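# Adjust latch hook thread so the case seals

## Task

Turn the threaded hook of the equipment case's latch in or out until closing the latch presses the lid onto its gasket hard enough to seal, yet the lever still shuts with no more than a firm push. At the end the case must be latched, with the hook tip caught behind the rim of the keeper, and it must stay that way through the latch alone, not because a gripper holds it. Then release everything and pull the grippers away.

## Robot and tools

ROBOT. Two 7-joint Kinova Gen3 arms, left_arm and right_arm, each carrying a Robotiq 2F-85 parallel gripper. The names are labels only and do not match left or right in any picture. Base of left_arm: (+0.024, +0.305, 0) m, quat_wxyz (+0.996, 0, 0, -0.085). Base of right_arm: (-0.054, -0.288, 0) m, quat_wxyz (+0.996, 0, 0, +0.089).

SCENE FRAME. Origin on the table surface midway between the arms; +x points out across the table, +z points up, and left_arm sits on the +y side. All printed hand poses use this frame.

GRIPPER GEOMETRY. Fingers extend along the gripper's +z; the pads move toward each other along its y. end_effector_position is the spot midway between the pads when shut. Fingertips stick out about 19 mm past that point when closed and about 6 mm when wide open. Closing pushes the tips roughly 13 mm farther from the wrist, so keep that margin above any surface.

execute_actions. Argument "actions" is a list holding zero or one entry; optional "pictures" (boolean) chooses whether camera images come back (they do by default).
- Empty list: no command, just returns the current state.
- Motion entry: {"rows": [...], "steps": n}. rows holds 1 to 15 rows; steps is 1 to 15 (default 15), each step being 1/30 s. Row k is used on step k; if rows run out, the final row repeats.
- Wait entry: {"steps": n} with no rows, n up to 300. It returns once n steps have elapsed since the previous result, and your reply time is counted inside that.
A refused call moves nothing.

ROW LAYOUT. Always 18 numbers, both arms in one row even if only one moves: left_arm's 7 joint targets, left gripper position, left gripper speed, then the same 9 for right_arm. Joint numbers are absolute target angles in radians, in the same column order and convention as the Joint positions line: waist, shoulder, upper arm roll, elbow, forearm roll, wrist pitch, wrist roll. Stated ranges: waist, upper arm roll, forearm roll and wrist roll -69.115 to 69.115; shoulder -2.250 to 2.250; elbow -2.580 to 2.580; wrist pitch -2.100 to 2.100. A call is refused if a target exceeds a range end by over 0.013 rad and is farther out than that joint's last reported angle. True ends may differ from the stated ones by up to 0.013 rad either way; a target beyond the true end is cut off there, and the result then prints "joint sent to its limit" (possibly referring to an earlier action still running). Absence of that line does not prove more travel exists. The wrist roll's wide range makes it the natural joint for turning the hook like a screw.

GRIPPER NUMBERS. position is absolute, -1 to 1: +1 fully open (85 mm), 0 about 41 mm, pads touch near -0.8, and -1 closes until blocked. speed, -1 to 1, sets how fast the gap changes: about 20 mm/s at -1, 85 at 0, 150 at +1. Grip force is not set by you; a full close squeezes about 190 to 235 N per pad. For a gentler grip, open, then close to just under the object's width; each extra millimetre adds force. Fingers stay put until the position number changes by 0.01 or more, but re-close toward the requested value if the object yields or slips out. To release, command a width larger than the object. To leave a gripper unchanged, resend its previous two numbers; a 0 is itself a command.

MOTION LIMITS. Joint speed and acceleration are capped, and all joints of an arm are timed to finish together. Each step the sent target is kept within 0.304 rad of the measured angle for the first four joints and 0.266 rad for the last three; if the targets would shift the gripper over 70 mm from where it is, all are pulled back proportionally. Large moves may therefore be unfinished when a result arrives. Between calls the arms keep heading to the last row sent, until nearly motionless or until a step is HELD.

RESULT LINES. The state line, left_arm: … | right_arm: …, gives each gripper's end_effector_position (m) and end_effector_quat_wxyz; it can be off from the truth, more so at long reach. Joint positions (rad), Joint velocities (rad/s) and joint torques come per arm in column order; torques carry a fixed offset, scale and noise, and change at rest only with contact or load. position_measured_pct is roughly 50 minus 50 times the actual finger position: 0 means wide open; stopping short of the request below 90 means something is held or blocking; about 90 or more means the pads met. "joint command not followed" means a clearance check altered or blocked joint targets on some steps. HELD flags steps where the row, fully or partly, was not sent. MOTOR HOT appears from 60 °C; at 75 °C an OVER-TEMPERATURE FAULT makes that arm brake weakly and sag. Holding loads heats motors, even while you think.

AVOID. Knocking or placing anything off the table fails the task. Contact torque reaching a load limit (48.6 N m for the first four joints, 30.6 N m for the last three, a held object's weight included) triggers a TORQUE FAULT: that arm freezes for 10 s and drops the rest of the call. Do not let the arms collide or press on each other. Avoid drops, slips, slams, hard hits and very strong pushes.

zoom_image: {"camera": name, "region": [x0, y0, x1, y1]} in pixels of that camera's latest image, origin top-left, region at most 504 by 504. Cameras, each 504x504: cam_head_left, cam_head_right, cam_high, cam_low, cam_left_wrist, cam_right_wrist.

read_manual: optional "section" (only "licences"); returns licence text, moves nothing.

finished_scene: {"scene": number}; closes the current scene permanently and reports whether the goal holds, then gives the next task. Replying with no tool call ends the run.

Each tool is called after "Call:" in YAML: its name, and indented under it one key for each argument.

## Session

I'll start by looking at the current state.

Call:
execute_actions:
  actions: []

Scene clock: 0.00 s of 9600.00 s.
left_arm: end_effector_position=(+0.6171, +0.4737, +0.3429) position_measured_pct=0.0 end_effector_quat_wxyz=(+0.118, +0.010, +0.978, -0.170) | right_arm: end_effector_position=(+0.3438, -0.5320, +0.1816) position_measured_pct=0.0 end_effector_quat_wxyz=(+0.471, +0.862, +0.185, +0.014)
Joint positions: left_arm=[-0.766  0.716  0.196  0.788  0.284  1.583  1.11 ] | right_arm=[-0.707  1.082  1.352  2.24  -0.754  0.155 -0.403]
Joint velocities: left_arm=[-0.     0.001 -0.     0.    -0.     0.     0.   ] | right_arm=[ 0.    -0.     0.001 -0.     0.    -0.    -0.   ]
Joint torques (N m, as the joint torque sensors report them, + toward a larger angle): no reading

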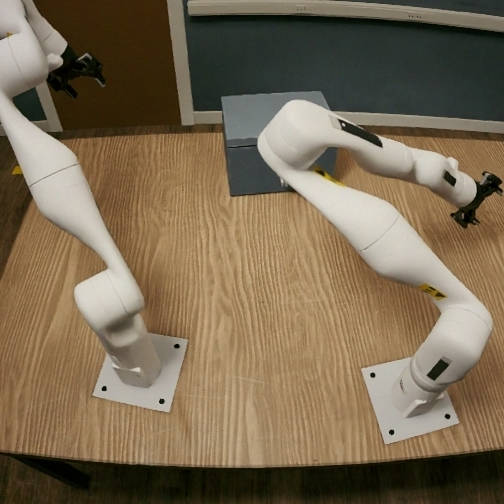

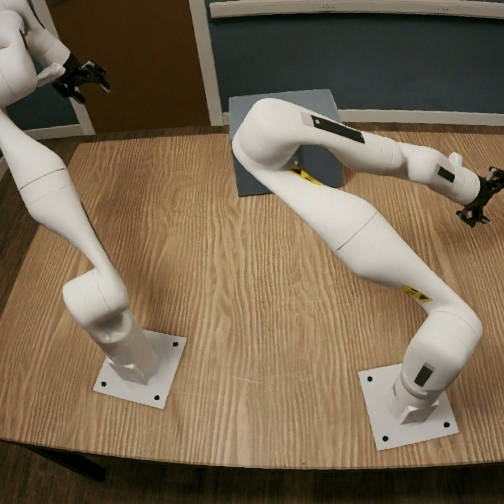

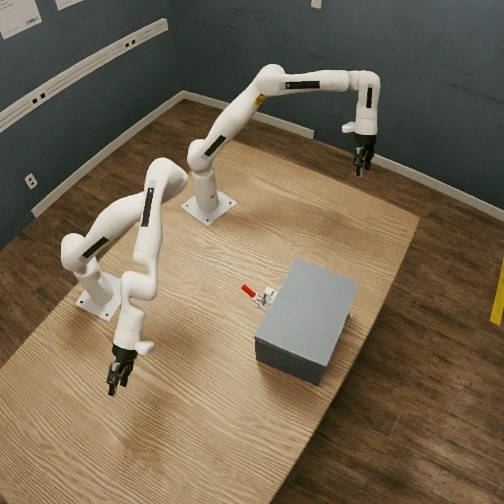

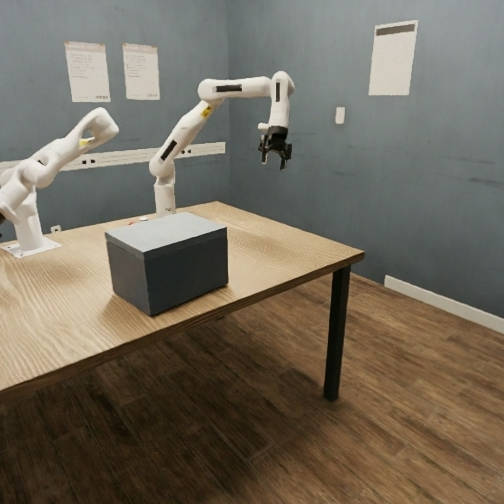

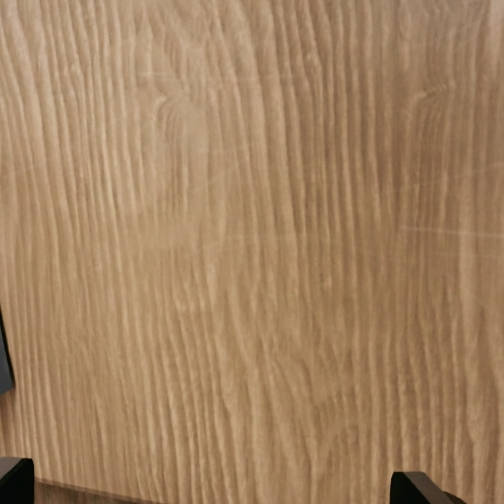

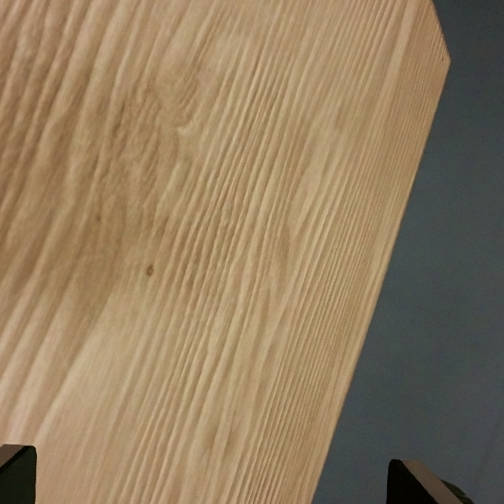

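Call:
zoom_image:
  camera: "cam_high"
  region: [220, 260, 320, 340]

Call:
zoom_image:
  camera: "cam_head_left"
  region: [200, 80, 360, 220]

Region (220, 260, 320, 340) of cam_high's 504x504 image, scaled by 5.040, with more detail than that image has; it fills the top 403 rows of this view, and the rest is white.

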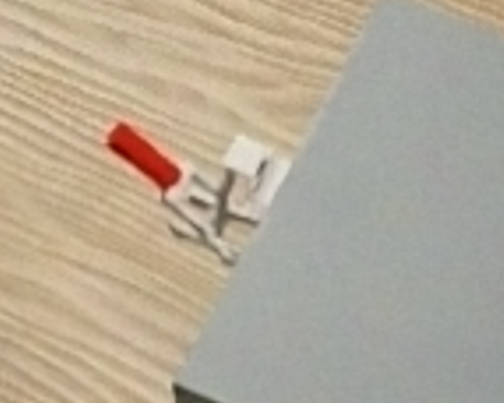

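Region (200, 80, 360, 220) of cam_head_left's 504x504 image, scaled by 3.150, with more detail than that image has; it fills the top 441 rows of this view, and the rest is white.

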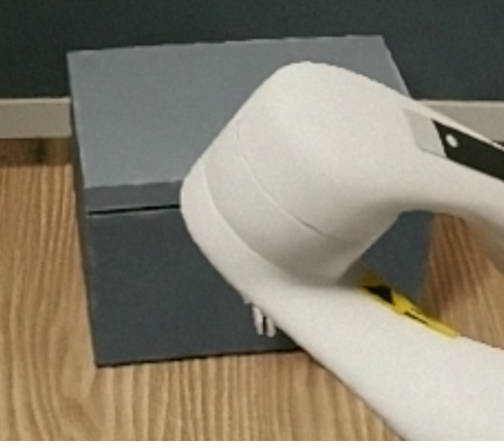

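Call:
execute_actions:
  actions:
    - {"rows":[[-0.766,0.115,0,2.243,0,0.04,-1.57,1,0, -0.3,0.2,1.352,1.8,-0.754,0.155,-0.403,1,0]],"steps":15}
  pictures: false

Call:
execute_actions:
  actions:
    - {"steps":60}
  pictures: false

Scene clock: 60.50 s of 9600.00 s.
left_arm: end_effector_position=(+0.5371, +0.5686, +0.4090) position_measured_pct=0.0 end_effector_quat_wxyz=(+0.168, +0.095, +0.979, +0.072) | right_arm: end_effector_position=(+0.4319, -0.6109, +0.2786) position_measured_pct=0.0 end_effector_quat_wxyz=(+0.442, +0.878, +0.085, +0.161)
Joint positions: left_arm=[-0.766  0.371  0.049  1.129  0.073  1.286  0.815] | right_arm=[-0.462  0.807  1.351  1.986 -0.754  0.155 -0.403]
Joint velocities: left_arm=[-0.002 -0.965 -0.214  0.975 -0.313 -0.856 -0.853] | right_arm=[ 0.403 -0.668  0.002 -0.477  0.    -0.001 -0.   ]
Joint torques (N m, as the joint torque sensors report them, + toward a larger angle): left_arm=[  0.51 -17.78   0.68  -9.79   0.81  -1.25   0.21] | right_arm=[ -0.73 -13.39   7.66  -6.58  -0.19  -2.25   0.27]
Steps of this call (steps 1 to 1800: nothing new was sent; steps 1801 to 1815: all 15 steps of this action). Readings (joint positions | what the end effector reports):
1801: left_arm=[-0.766 0.715 0.195 0.790 0.284 1.582 1.109] | right_arm=[-0.705 1.080 1.351 2.239 -0.754 0.155 -0.402] | left_arm position_measured_pct=0.0 | right_arm position_measured_pct=0.0
1802: left_arm=[-0.766 0.708 0.192 0.796 0.280 1.577 1.105] | right_arm=[-0.698 1.073 1.351 2.234 -0.754 0.156 -0.402] | left_arm position_measured_pct=0.0 | right_arm position_measured_pct=0.0
1804: left_arm=[-0.765 0.678 0.176 0.824 0.257 1.554 1.082] | right_arm=[-0.667 1.042 1.350 2.207 -0.754 0.157 -0.403] | left_arm position_measured_pct=0.0 | right_arm position_measured_pct=0.0
1808: left_arm=[-0.765 0.576 0.118 0.924 0.174 1.466 0.994] | right_arm=[-0.579 0.954 1.351 2.119 -0.754 0.155 -0.403] | left_arm position_measured_pct=0.0 | right_arm position_measured_pct=0.0
1815: the state above

Scene clock: 62.50 s of 9600.00 s.
left_arm: end_effector_position=(+0.4361, +0.5549, +0.2510) position_measured_pct=0.0 end_effector_quat_wxyz=(-0.075, +0.862, +0.353, +0.355) | right_arm: end_effector_position=(+0.3912, -0.7230, +0.4954) position_measured_pct=0.0 end_effector_quat_wxyz=(+0.361, +0.827, -0.103, +0.419)
Joint positions: left_arm=[-0.766  0.115 -0.     2.243 -0.     0.04  -1.391] | right_arm=[-0.3    0.2    1.352  1.8   -0.754  0.155 -0.403]
Joint velocities: left_arm=[-0.001 -0.     0.001  0.     0.     0.    -1.218] | right_arm=[ 0.001 -0.    -0.    -0.    -0.001 -0.    -0.   ]
Joint torques (N m, as the joint torque sensors report them, + toward a larger angle): left_arm=[ -0.23 -11.32   0.31  -8.15   0.33  -2.17  -0.05] | right_arm=[ -0.16  -5.77   1.9  -11.5   -0.51  -2.16   0.21]
Steps of this call (steps 1 to 60: the robot went on to your last target). Readings (joint positions | what the end effector reports):
1: left_arm=[-0.766 0.338 0.042 1.163 0.063 1.257 0.785] | right_arm=[-0.449 0.784 1.351 1.970 -0.754 0.155 -0.403] | left_arm position_measured_pct=0.0 | right_arm position_measured_pct=0.0
2: left_arm=[-0.766 0.306 0.036 1.199 0.053 1.225 0.754] | right_arm=[-0.437 0.761 1.351 1.956 -0.754 0.155 -0.403] | left_arm position_measured_pct=0.0 | right_arm position_measured_pct=0.0
4: left_arm=[-0.766 0.248 0.024 1.276 0.036 1.156 0.685] | right_arm=[-0.414 0.714 1.351 1.929 -0.754 0.155 -0.403] | left_arm position_measured_pct=0.0 | right_arm position_measured_pct=0.0
8: left_arm=[-0.766 0.169 0.009 1.440 0.014 1.012 0.540] | right_arm=[-0.377 0.612 1.351 1.886 -0.754 0.155 -0.403] | left_arm position_measured_pct=0.0 | right_arm position_measured_pct=0.0
60: the state above

Call:
execute_actions:
  actions:
    - {"rows":[[0.42,0.115,0,2.243,0,0.04,-1.57,1,0, 0.4,0.115,0,2.0,0,0.6,-1.57,1,0]],"steps":15}
  pictures: false

Call:
execute_actions:
  actions:
    - {"steps":45}

Scene clock: 71.60 s of 9600.00 s.
left_arm: end_effector_position=(+0.4940, +0.4123, +0.2511) position_measured_pct=0.0 end_effector_quat_wxyz=(-0.050, +0.923, +0.128, +0.360) | right_arm: end_effector_position=(+0.3274, -0.6741, +0.3495) position_measured_pct=0.0 end_effector_quat_wxyz=(+0.208, +0.915, -0.140, +0.315)
Joint positions: left_arm=[-0.445  0.115 -0.     2.243 -0.     0.04  -1.57 ] | right_arm=[-0.003  0.143  1.067  1.933 -0.504  0.403 -0.653]
Joint velocities: left_arm=[ 0.767 -0.002  0.003 -0.    -0.    -0.     0.   ] | right_arm=[ 0.821 -0.089 -0.808  0.219  0.705  0.634 -0.705]
Joint torques (N m, as the joint torque sensors report them, + toward a larger angle): left_arm=[ -0.26 -11.14   0.4   -8.14   0.61  -2.24   0.08] | right_arm=[ -0.09  -7.57   1.06 -10.36  -0.75  -2.15   0.53]
Steps of this call (steps 1 to 30: the robot went on to your last target; steps 31 to 258: nothing new was sent; steps 259 to 273: all 15 steps of this action). Readings (joint positions | what the end effector reports):
259: left_arm=[-0.764 0.115 -0.000 2.243 -0.000 0.040 -1.570] | right_arm=[-0.298 0.200 1.351 1.800 -0.753 0.156 -0.404] | left_arm position_measured_pct=0.0 | right_arm position_measured_pct=0.0
260: left_arm=[-0.757 0.115 -0.001 2.243 -0.000 0.040 -1.570] | right_arm=[-0.291 0.198 1.345 1.803 -0.749 0.160 -0.408] | left_arm position_measured_pct=0.0 | right_arm position_measured_pct=0.0
262: left_arm=[-0.726 0.115 -0.002 2.243 -0.000 0.040 -1.570] | right_arm=[-0.259 0.189 1.320 1.821 -0.726 0.183 -0.431] | left_arm position_measured_pct=0.0 | right_arm position_measured_pct=0.0
266: left_arm=[-0.623 0.115 -0.000 2.243 -0.000 0.040 -1.570] | right_arm=[-0.173 0.169 1.235 1.870 -0.651 0.257 -0.506] | left_arm position_measured_pct=0.0 | right_arm position_measured_pct=0.0
273: the state above

Scene clock: 73.10 s of 9600.00 s.
left_arm: end_effector_position=(+0.4105, +0.0177, +0.2510) position_measured_pct=0.0 end_effector_quat_wxyz=(+0.105, +0.892, -0.270, +0.348) | right_arm: end_effector_position=(+0.3760, -0.4105, +0.2566) position_measured_pct=0.0 end_effector_quat_wxyz=(+0.024, +0.971, -0.108, +0.210)
Joint positions: left_arm=[ 0.419  0.115  0.     2.243  0.     0.04  -1.57 ] | right_arm=[ 0.4    0.115  0.     2.    -0.     0.6   -1.57 ]
Joint velocities: left_arm=[ 0.01  -0.001 -0.002  0.     0.    -0.001 -0.001] | right_arm=[ 0.     0.001 -0.     0.    -0.    -0.    -0.001]
Joint torques (N m, as the joint torque sensors report them, + toward a larger angle): left_arm=[ -0.86 -11.16   0.65  -8.36   0.48  -2.22   0.09] | right_arm=[ -0.71 -11.05  -0.32  -9.63  -0.26  -1.2    0.12]
Steps of this call (steps 1 to 45: the robot went on to your last target). Readings (joint positions | what the end effector reports):
1: left_arm=[-0.419 0.115 -0.000 2.243 -0.000 0.040 -1.570] | right_arm=[0.025 0.140 1.039 1.940 -0.480 0.424 -0.677] | left_arm position_measured_pct=0.0 | right_arm position_measured_pct=0.0
2: left_arm=[-0.393 0.115 -0.000 2.243 -0.000 0.040 -1.570] | right_arm=[0.055 0.138 1.010 1.947 -0.454 0.444 -0.702] | left_arm position_measured_pct=0.0 | right_arm position_measured_pct=0.0
4: left_arm=[-0.342 0.115 -0.000 2.243 -0.000 0.040 -1.570] | right_arm=[0.120 0.133 0.947 1.960 -0.399 0.481 -0.758] | left_arm position_measured_pct=0.0 | right_arm position_measured_pct=0.0
8: left_arm=[-0.240 0.115 -0.000 2.243 0.000 0.040 -1.570] | right_arm=[0.252 0.124 0.799 1.980 -0.267 0.541 -0.890] | left_arm position_measured_pct=0.0 | right_arm position_measured_pct=0.0
45: the state above

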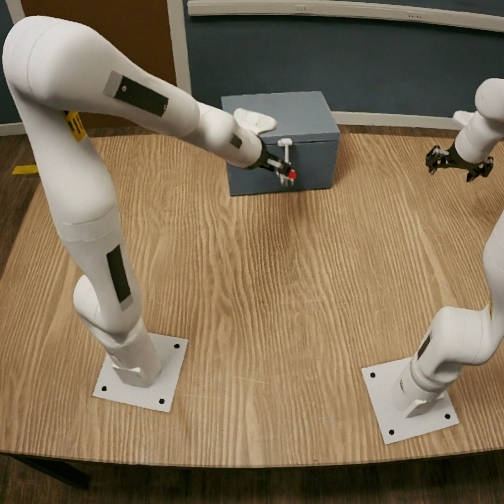

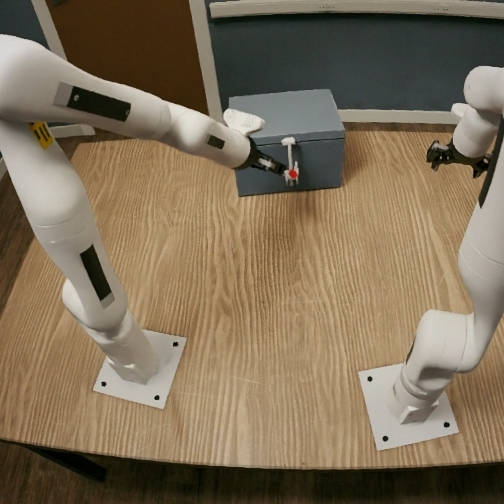

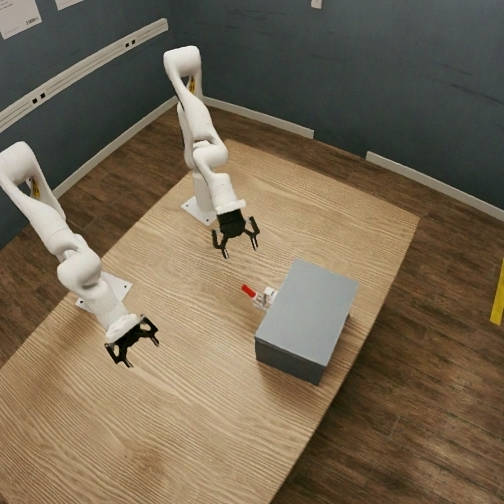

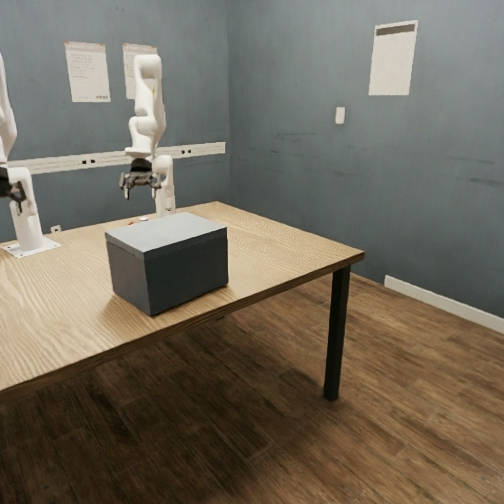

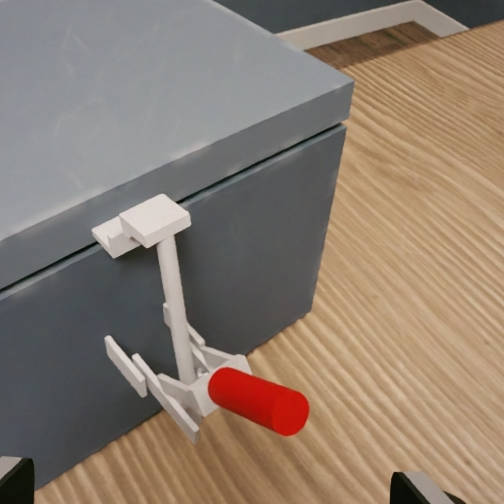

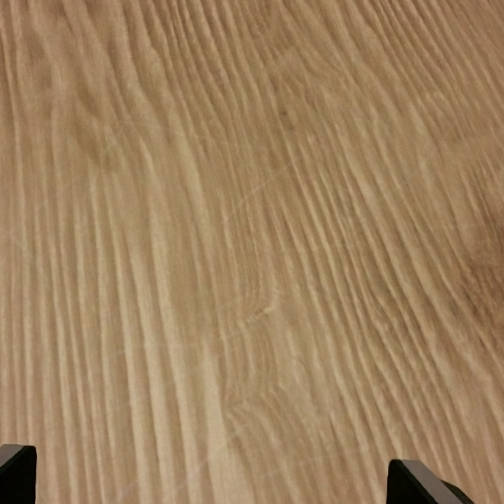

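Call:
zoom_image:
  camera: "cam_left_wrist"
  region: [60, 170, 330, 460]

Call:
zoom_image:
  camera: "cam_head_left"
  region: [250, 125, 330, 200]

Call:
zoom_image:
  camera: "cam_head_right"
  region: [250, 125, 330, 200]

Region (60, 170, 330, 460) of cam_left_wrist's 504x504 image, scaled by 1.738; it fills the left 469 columns of this view, and the rest is white.

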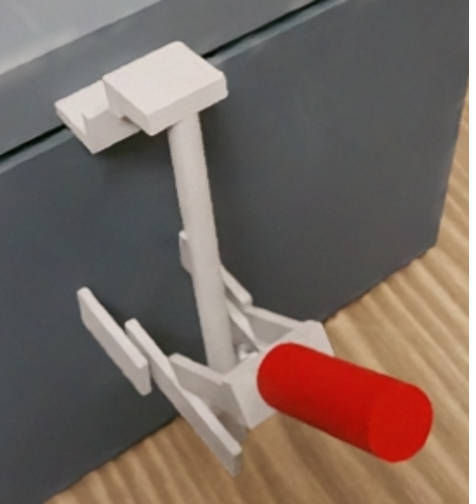

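Region (250, 125, 330, 200) of cam_head_left's 504x504 image, scaled by 6.300, with more detail than that image has; it fills the top 472 rows of this view, and the rest is white.

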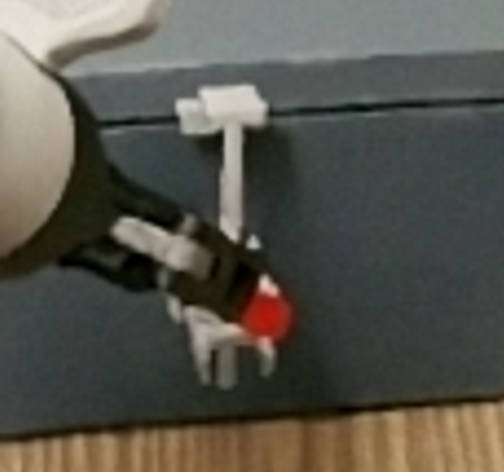

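Region (250, 125, 330, 200) of cam_head_right's 504x504 image, scaled by 6.300, with more detail than that image has; it fills the top 472 rows of this view, and the rest is white.

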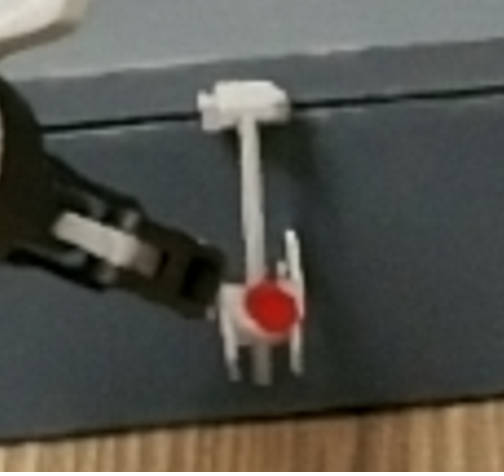

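Call:
execute_actions:
  actions:
    - {"rows":[[0.3,0.115,0,2.243,0,0.04,-1.57,1,0, 0.62,1.27,0,1.184,-1.29,1.66,0.92,1,0]],"steps":15}
  pictures: false

Call:
execute_actions:
  actions:
    - {"steps":65}

Scene clock: 133.60 s of 9600.00 s.
left_arm: end_effector_position=(+0.4414, +0.0646, +0.2510) position_measured_pct=0.0 end_effector_quat_wxyz=(+0.085, +0.906, -0.217, +0.353) | right_arm: end_effector_position=(+0.4413, -0.4322, +0.1839) position_measured_pct=0.0 end_effector_quat_wxyz=(-0.133, +0.980, -0.122, +0.082)
Joint positions: left_arm=[ 0.302  0.115 -0.     2.243 -0.     0.04  -1.57 ] | right_arm=[ 0.593  0.546  0.001  1.575 -0.371  0.971 -1.199]
Joint velocities: left_arm=[-0.02  -0.001  0.001 -0.     0.    -0.     0.   ] | right_arm=[ 0.161  1.085 -0.003 -1.092 -0.957  0.956  0.957]
Joint torques (N m, as the joint torque sensors report them, + toward a larger angle): left_arm=[  0.28 -10.77   0.37  -8.08   0.34  -2.15  -0.09] | right_arm=[ -1.62 -18.07  -0.53  -7.55  -1.33   0.06   0.45]
Steps of this call (steps 1 to 15: the robot went on to your last target; steps 16 to 1800: nothing new was sent; steps 1801 to 1815: all 15 steps of this action). Readings (joint positions | what the end effector reports):
1801: left_arm=[0.418 0.115 0.000 2.243 0.000 0.040 -1.570] | right_arm=[0.401 0.117 -0.000 1.999 -0.001 0.601 -1.569] | left_arm position_measured_pct=0.0 | right_arm position_measured_pct=0.0
1802: left_arm=[0.411 0.115 0.001 2.243 0.000 0.040 -1.570] | right_arm=[0.407 0.124 -0.001 1.993 -0.005 0.606 -1.565] | left_arm position_measured_pct=0.0 | right_arm position_measured_pct=0.0
1804: left_arm=[0.380 0.115 0.002 2.243 0.000 0.040 -1.570] | right_arm=[0.429 0.154 -0.001 1.966 -0.028 0.629 -1.542] | left_arm position_measured_pct=0.0 | right_arm position_measured_pct=0.0
1808: left_arm=[0.318 0.115 -0.001 2.243 -0.000 0.040 -1.570] | right_arm=[0.510 0.279 -0.000 1.844 -0.134 0.735 -1.436] | left_arm position_measured_pct=0.0 | right_arm position_measured_pct=0.0
1815: the state above

Scene clock: 135.77 s of 9600.00 s.
left_arm: end_effector_position=(+0.4419, +0.0656, +0.2510) position_measured_pct=0.0 end_effector_quat_wxyz=(+0.085, +0.906, -0.216, +0.353) | right_arm: end_effector_position=(+0.5307, -0.2622, +0.1332) position_measured_pct=0.0 end_effector_quat_wxyz=(-0.429, +0.566, +0.483, +0.512)
Joint positions: left_arm=[ 0.3    0.115  0.     2.243  0.     0.04  -1.57 ] | right_arm=[ 0.62   1.27  -0.     1.184 -1.29   1.66   0.92 ]
Joint velocities: left_arm=[ 0.     0.002 -0.001 -0.     0.    -0.    -0.   ] | right_arm=[ 0.001  0.001 -0.     0.     0.    -0.     0.003]
Joint torques (N m, as the joint torque sensors report them, + toward a larger angle): left_arm=[ -0.1  -10.91   0.15  -8.43  -0.02  -2.29   0.17] | right_arm=[ -0.47 -24.51  -2.64  -5.38  -1.89   2.34   0.09]
Steps of this call (steps 1 to 65: the robot went on to your last target). Readings (joint positions | what the end effector reports):
1: left_arm=[0.302 0.115 -0.000 2.243 -0.000 0.040 -1.570] | right_arm=[0.598 0.582 0.001 1.538 -0.403 1.003 -1.167] | left_arm position_measured_pct=0.0 | right_arm position_measured_pct=0.0
2: left_arm=[0.301 0.115 -0.000 2.243 -0.000 0.040 -1.570] | right_arm=[0.602 0.618 0.001 1.502 -0.434 1.035 -1.136] | left_arm position_measured_pct=0.0 | right_arm position_measured_pct=0.0
4: left_arm=[0.301 0.115 -0.000 2.243 -0.000 0.040 -1.570] | right_arm=[0.608 0.689 0.000 1.432 -0.496 1.097 -1.074] | left_arm position_measured_pct=0.0 | right_arm position_measured_pct=0.0
8: left_arm=[0.300 0.115 -0.000 2.243 -0.000 0.040 -1.570] | right_arm=[0.614 0.830 0.000 1.314 -0.621 1.221 -0.949] | left_arm position_measured_pct=0.0 | right_arm position_measured_pct=0.0
65: the state above

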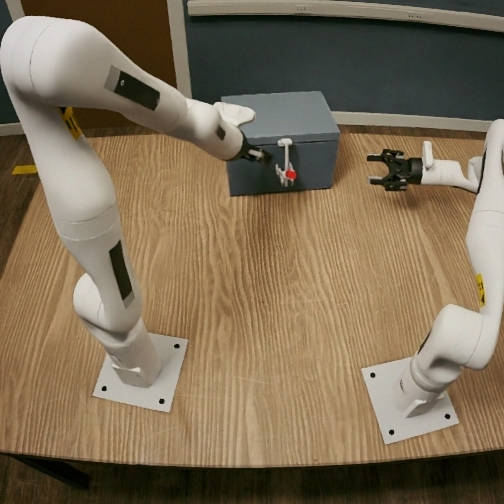

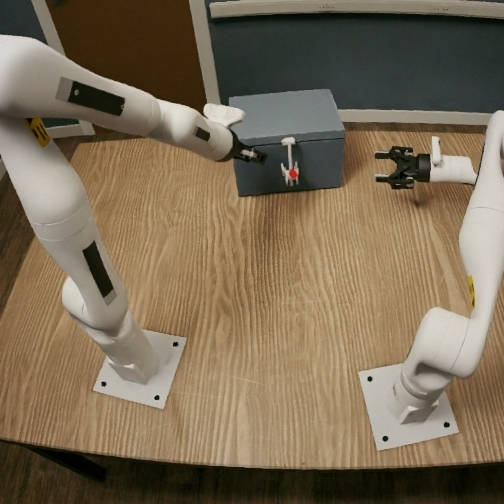

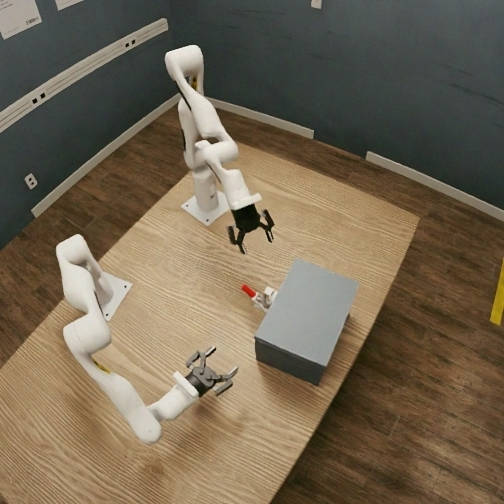

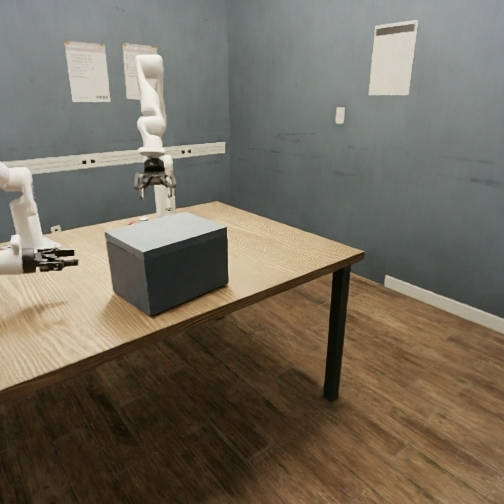

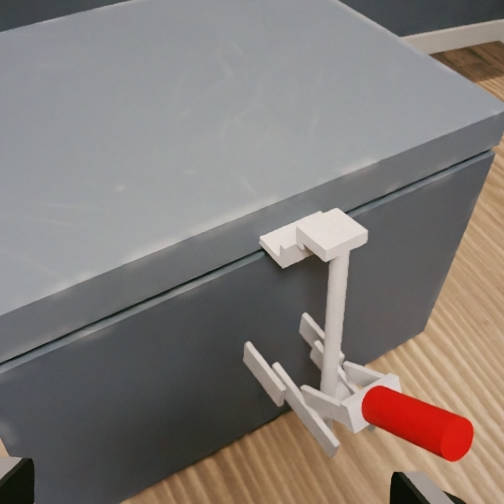

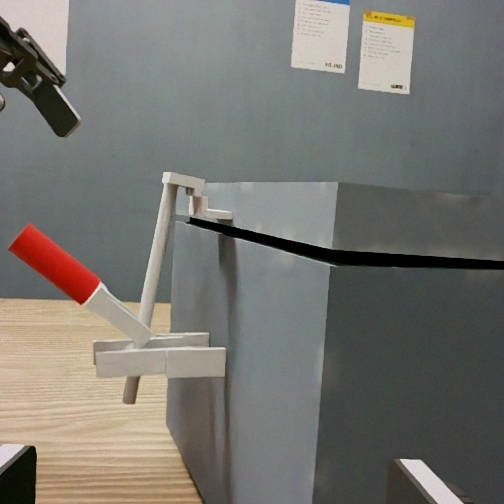

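Call:
zoom_image:
  camera: "cam_right_wrist"
  region: [0, 150, 270, 420]

Call:
zoom_image:
  camera: "cam_right_wrist"
  region: [140, 160, 250, 250]

Region (0, 150, 270, 420) of cam_right_wrist's 504x504 image, scaled by 1.867.

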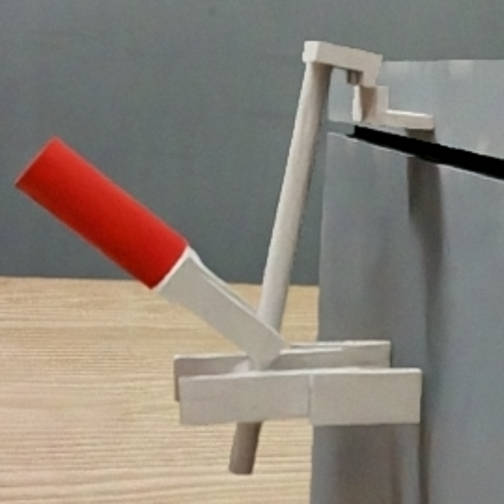

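Region (140, 160, 250, 250) of cam_right_wrist's 504x504 image, scaled by 4.582; it fills the top 412 rows of this view, and the rest is white.

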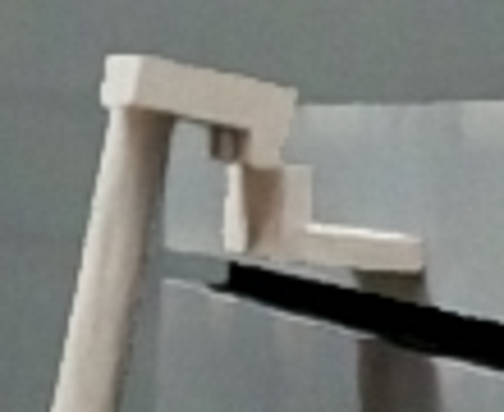

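Call:
execute_actions:
  actions:
    - {"rows":[[0.3,0.115,0,2.243,0,0.04,-1.57,1,0, 0.518,1.5,0,0.638,-1.328,1.879,0.613,1,0]],"steps":15}
  pictures: false

Call:
execute_actions:
  actions:
    - {"steps":20}

Scene clock: 185.83 s of 9600.00 s.
left_arm: end_effector_position=(+0.4419, +0.0656, +0.2510) position_measured_pct=0.0 end_effector_quat_wxyz=(+0.085, +0.906, -0.216, +0.353) | right_arm: end_effector_position=(+0.5550, -0.2272, +0.1270) position_measured_pct=0.0 end_effector_quat_wxyz=(-0.522, +0.509, +0.494, +0.474)
Joint positions: left_arm=[ 0.3    0.115  0.     2.243 -0.     0.04  -1.57 ] | right_arm=[ 0.525  1.483 -0.     0.748 -1.326  1.865  0.635]
Joint velocities: left_arm=[-0.001  0.     0.001  0.     0.    -0.002 -0.001] | right_arm=[-0.088  0.188 -0.    -0.94  -0.035  0.192 -0.301]
Joint torques (N m, as the joint torque sensors report them, + toward a larger angle): left_arm=[ -0.43 -10.77   0.15  -8.16   0.27  -2.42   0.21] | right_arm=[  0.73 -27.22  -1.95  -6.63  -2.14   2.1    0.56]
Steps of this call (steps 1 to 15: the robot went on to your last target; steps 16 to 1487: nothing new was sent; steps 1488 to 1502: all 15 steps of this action). Readings (joint positions | what the end effector reports):
1488: left_arm=[0.300 0.115 0.000 2.243 0.000 0.040 -1.570] | right_arm=[0.620 1.271 0.000 1.183 -1.290 1.661 0.919] | left_arm position_measured_pct=0.0 | right_arm position_measured_pct=0.0
1489: left_arm=[0.300 0.115 0.000 2.243 -0.000 0.040 -1.570] | right_arm=[0.617 1.276 0.000 1.177 -1.291 1.665 0.915] | left_arm position_measured_pct=0.0 | right_arm position_measured_pct=0.0
1491: left_arm=[0.300 0.115 0.000 2.243 -0.000 0.040 -1.570] | right_arm=[0.608 1.299 0.001 1.149 -1.294 1.684 0.892] | left_arm position_measured_pct=0.0 | right_arm position_measured_pct=0.0
1495: left_arm=[0.300 0.115 0.000 2.243 0.000 0.040 -1.570] | right_arm=[0.569 1.388 0.000 1.026 -1.308 1.767 0.786] | left_arm position_measured_pct=0.0 | right_arm position_measured_pct=0.0
1502: the state above

Scene clock: 186.50 s of 9600.00 s.
left_arm: end_effector_position=(+0.4419, +0.0656, +0.2510) position_measured_pct=0.0 end_effector_quat_wxyz=(+0.085, +0.906, -0.216, +0.353) | right_arm: end_effector_position=(+0.5684, -0.2288, +0.1360) position_measured_pct=0.0 end_effector_quat_wxyz=(-0.504, +0.494, +0.520, +0.481)
Joint positions: left_arm=[ 0.3    0.115  0.     2.243  0.     0.04  -1.57 ] | right_arm=[ 0.518  1.5    0.     0.638 -1.328  1.879  0.613]
Joint velocities: left_arm=[-0.     0.    -0.     0.     0.    -0.001 -0.001] | right_arm=[-0.  0. -0. -0. -0. -0. -0.]
Joint torques (N m, as the joint torque sensors report them, + toward a larger angle): left_arm=[ -0.33 -10.87   0.32  -8.49   0.47  -2.17   0.17] | right_arm=[ -0.2  -26.82  -2.49  -6.72  -2.67   1.87   0.18]
Steps of this call (steps 1 to 20: the robot went on to your last target). Readings (joint positions | what the end effector reports):
1: left_arm=[0.300 0.115 -0.000 2.243 0.000 0.040 -1.570] | right_arm=[0.523 1.489 -0.000 0.719 -1.327 1.871 0.626] | left_arm position_measured_pct=0.0 | right_arm position_measured_pct=0.0
2: left_arm=[0.300 0.115 0.000 2.243 0.000 0.040 -1.570] | right_arm=[0.521 1.492 -0.000 0.694 -1.327 1.875 0.620] | left_arm position_measured_pct=0.0 | right_arm position_measured_pct=0.0
4: left_arm=[0.300 0.115 0.000 2.243 0.000 0.040 -1.570] | right_arm=[0.519 1.496 -0.000 0.659 -1.328 1.878 0.614] | left_arm position_measured_pct=0.0 | right_arm position_measured_pct=0.0
8: left_arm=[0.300 0.115 0.000 2.243 -0.000 0.040 -1.570] | right_arm=[0.518 1.497 -0.000 0.640 -1.328 1.879 0.613] | left_arm position_measured_pct=0.0 | right_arm position_measured_pct=0.0
20: the state above

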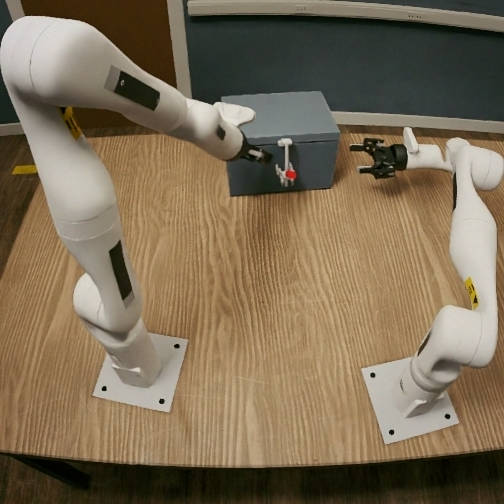

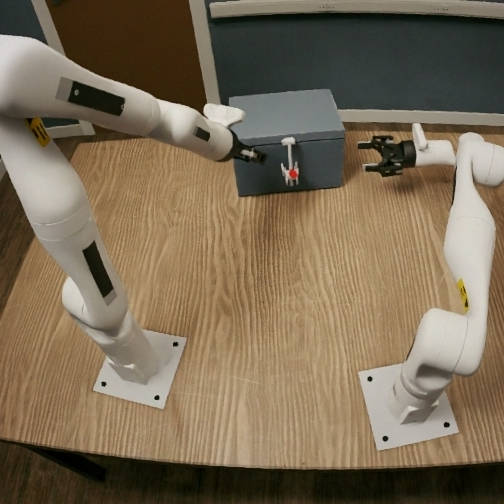

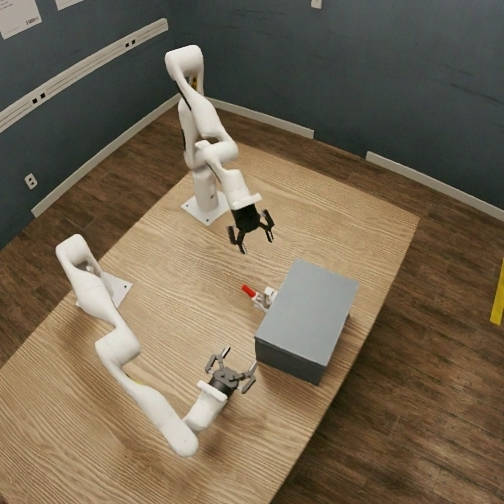

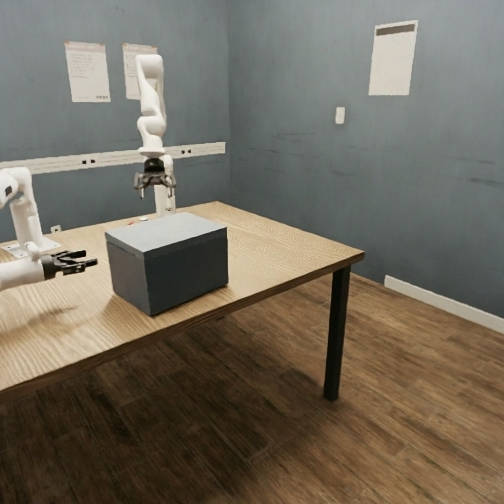

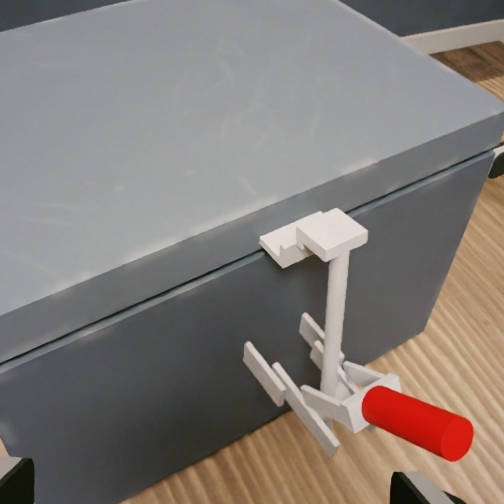

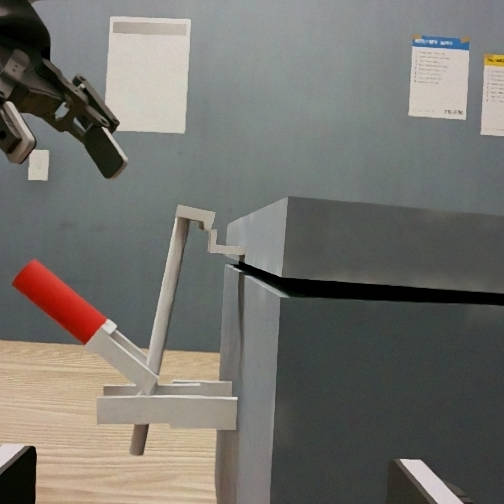

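Call:
zoom_image:
  camera: "cam_right_wrist"
  region: [150, 185, 270, 285]

Call:
zoom_image:
  camera: "cam_right_wrist"
  region: [80, 330, 250, 470]

Region (150, 185, 270, 285) of cam_right_wrist's 504x504 image, scaled by 4.200.

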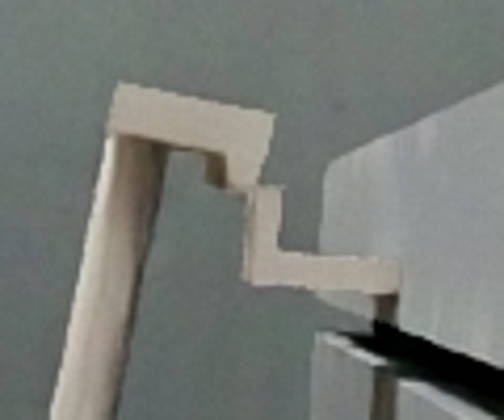

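Region (80, 330, 250, 470) of cam_right_wrist's 504x504 image, scaled by 2.965; it fills the top 415 rows of this view, and the rest is white.

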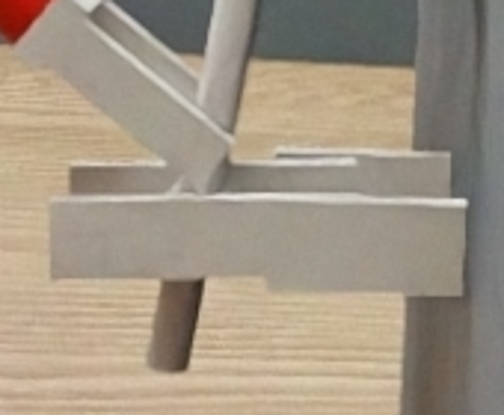

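Call:
execute_actions:
  actions:
    - {"rows":[[0.393,0.869,0,0.655,0,1.618,-0.8975,0.2,0, 0.518,1.5,0,0.638,-1.328,1.879,0.613,1,0]],"steps":15}
  pictures: false

Call:
execute_actions:
  actions:
    - {"steps":50}

Scene clock: 247.00 s of 9600.00 s.
left_arm: end_effector_position=(+0.4771, +0.0042, +0.1452) position_measured_pct=36.5 end_effector_quat_wxyz=(+0.084, +0.974, -0.106, +0.184) | right_arm: end_effector_position=(+0.5684, -0.2287, +0.1360) position_measured_pct=0.0 end_effector_quat_wxyz=(-0.504, +0.494, +0.520, +0.481)
Joint positions: left_arm=[ 0.373  0.494 -0.001  1.871 -0.001  0.37  -1.244] | right_arm=[ 0.518  1.5   -0.     0.638 -1.328  1.879  0.613]
Joint velocities: left_arm=[ 0.045  0.943 -0.072 -0.875 -0.04   0.969  0.83 ] | right_arm=[-0. -0. -0.  0.  0. -0. -0.]
Joint torques (N m, as the joint torque sensors report them, + toward a larger angle): left_arm=[  2.41 -14.36   3.12 -12.21   1.55  -5.18   0.33] | right_arm=[ -0.14 -27.16  -2.15  -6.88  -2.35   1.75   0.23]
Steps of this call (steps 1 to 15: the robot went on to your last target; steps 16 to 1800: nothing new was sent; steps 1801 to 1815: all 15 steps of this action). Readings (joint positions | what the end effector reports):
1801: left_arm=[0.301 0.117 -0.000 2.242 -0.000 0.041 -1.569] | right_arm=[0.518 1.500 -0.000 0.638 -1.328 1.879 0.613] | left_arm position_measured_pct=0.0 | right_arm position_measured_pct=0.0
1802: left_arm=[0.303 0.124 -0.000 2.236 -0.000 0.045 -1.565] | right_arm=[0.518 1.500 -0.000 0.638 -1.328 1.879 0.613] | left_arm position_measured_pct=0.4 | right_arm position_measured_pct=0.0
1804: left_arm=[0.312 0.154 -0.001 2.209 -0.000 0.069 -1.542] | right_arm=[0.518 1.500 -0.000 0.638 -1.328 1.879 0.613] | left_arm position_measured_pct=4.8 | right_arm position_measured_pct=0.0
1808: left_arm=[0.343 0.271 -0.000 2.094 0.000 0.169 -1.442] | right_arm=[0.518 1.500 -0.000 0.638 -1.328 1.879 0.613] | left_arm position_measured_pct=15.9 | right_arm position_measured_pct=0.0
1815: the state above

Scene clock: 248.67 s of 9600.00 s.
left_arm: end_effector_position=(+0.5484, -0.0545, +0.2599) position_measured_pct=40.1 end_effector_quat_wxyz=(-0.000, +0.998, +0.055, -0.000) | right_arm: end_effector_position=(+0.5684, -0.2288, +0.1360) position_measured_pct=0.0 end_effector_quat_wxyz=(-0.504, +0.494, +0.520, +0.481)
Joint positions: left_arm=[ 0.393  0.869 -0.     0.655 -0.     1.618 -0.898] | right_arm=[ 0.518  1.5   -0.     0.638 -1.328  1.879  0.613]
Joint velocities: left_arm=[-0.001  0.     0.    -0.001 -0.     0.001  0.001] | right_arm=[-0.001  0.001  0.     0.     0.    -0.     0.   ]
Joint torques (N m, as the joint torque sensors report them, + toward a larger angle): left_arm=[ -0.42 -25.11   0.4   -8.86   0.22  -0.26   0.22] | right_arm=[ -0.08 -26.93  -2.32  -6.61  -2.38   1.64   0.23]
Steps of this call (steps 1 to 50: the robot went on to your last target). Readings (joint positions | what the end effector reports):
1: left_arm=[0.375 0.525 -0.002 1.843 -0.001 0.404 -1.217] | right_arm=[0.518 1.500 -0.000 0.638 -1.328 1.879 0.613] | left_arm position_measured_pct=38.1 | right_arm position_measured_pct=0.0
2: left_arm=[0.378 0.557 -0.000 1.818 -0.002 0.440 -1.190] | right_arm=[0.518 1.500 -0.000 0.638 -1.328 1.879 0.613] | left_arm position_measured_pct=38.9 | right_arm position_measured_pct=0.0
4: left_arm=[0.381 0.624 -0.002 1.760 -0.003 0.502 -1.133] | right_arm=[0.518 1.500 -0.000 0.638 -1.328 1.879 0.613] | left_arm position_measured_pct=39.7 | right_arm position_measured_pct=0.0
8: left_arm=[0.381 0.750 -0.012 1.616 -0.007 0.641 -1.016] | right_arm=[0.518 1.500 -0.000 0.638 -1.328 1.879 0.613] | left_arm position_measured_pct=40.1 | right_arm position_measured_pct=0.0
50: the state above

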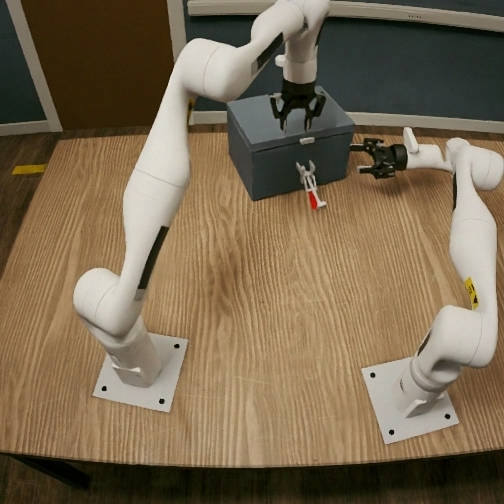

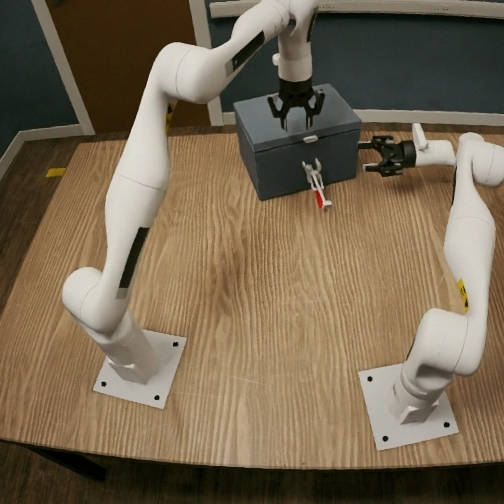

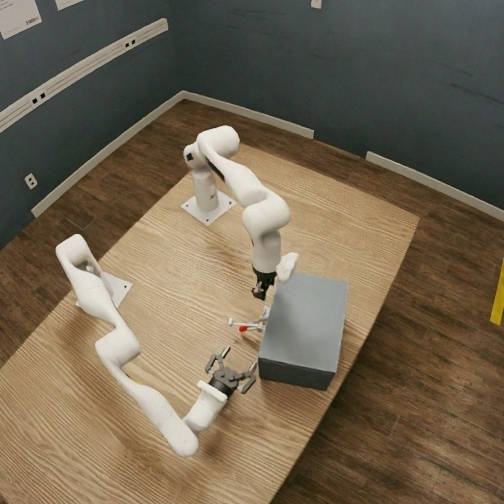

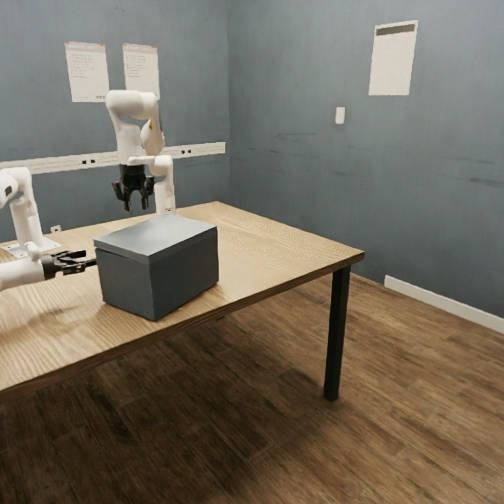

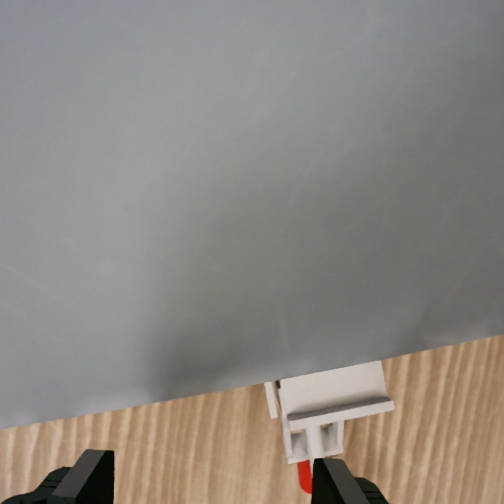

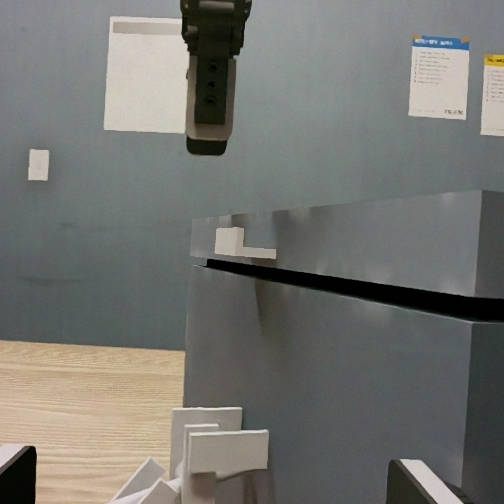

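Call:
zoom_image:
  camera: "cam_head_left"
  region: [215, 90, 375, 225]

Call:
zoom_image:
  camera: "cam_high"
  region: [210, 260, 360, 400]

Region (215, 90, 375, 225) of cam_head_left's 504x504 image, scaled by 3.150, with more detail than that image has; it fills the top 425 rows of this view, and the rest is white.

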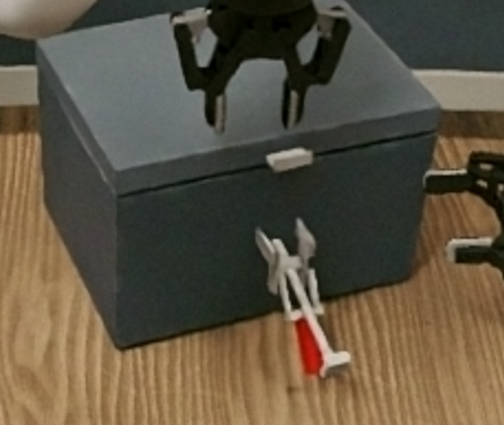

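Region (210, 260, 360, 400) of cam_high's 504x504 image, scaled by 3.360, with more detail than that image has; it fills the top 470 rows of this view, and the rest is white.

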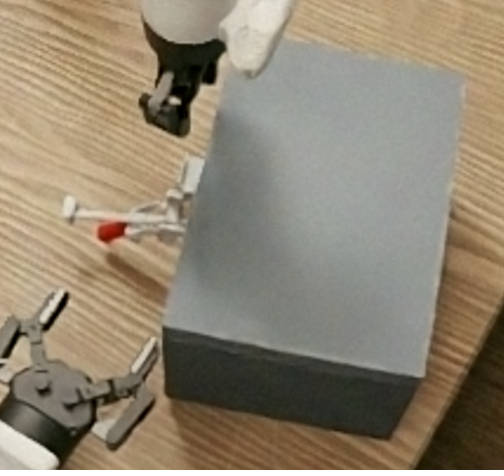

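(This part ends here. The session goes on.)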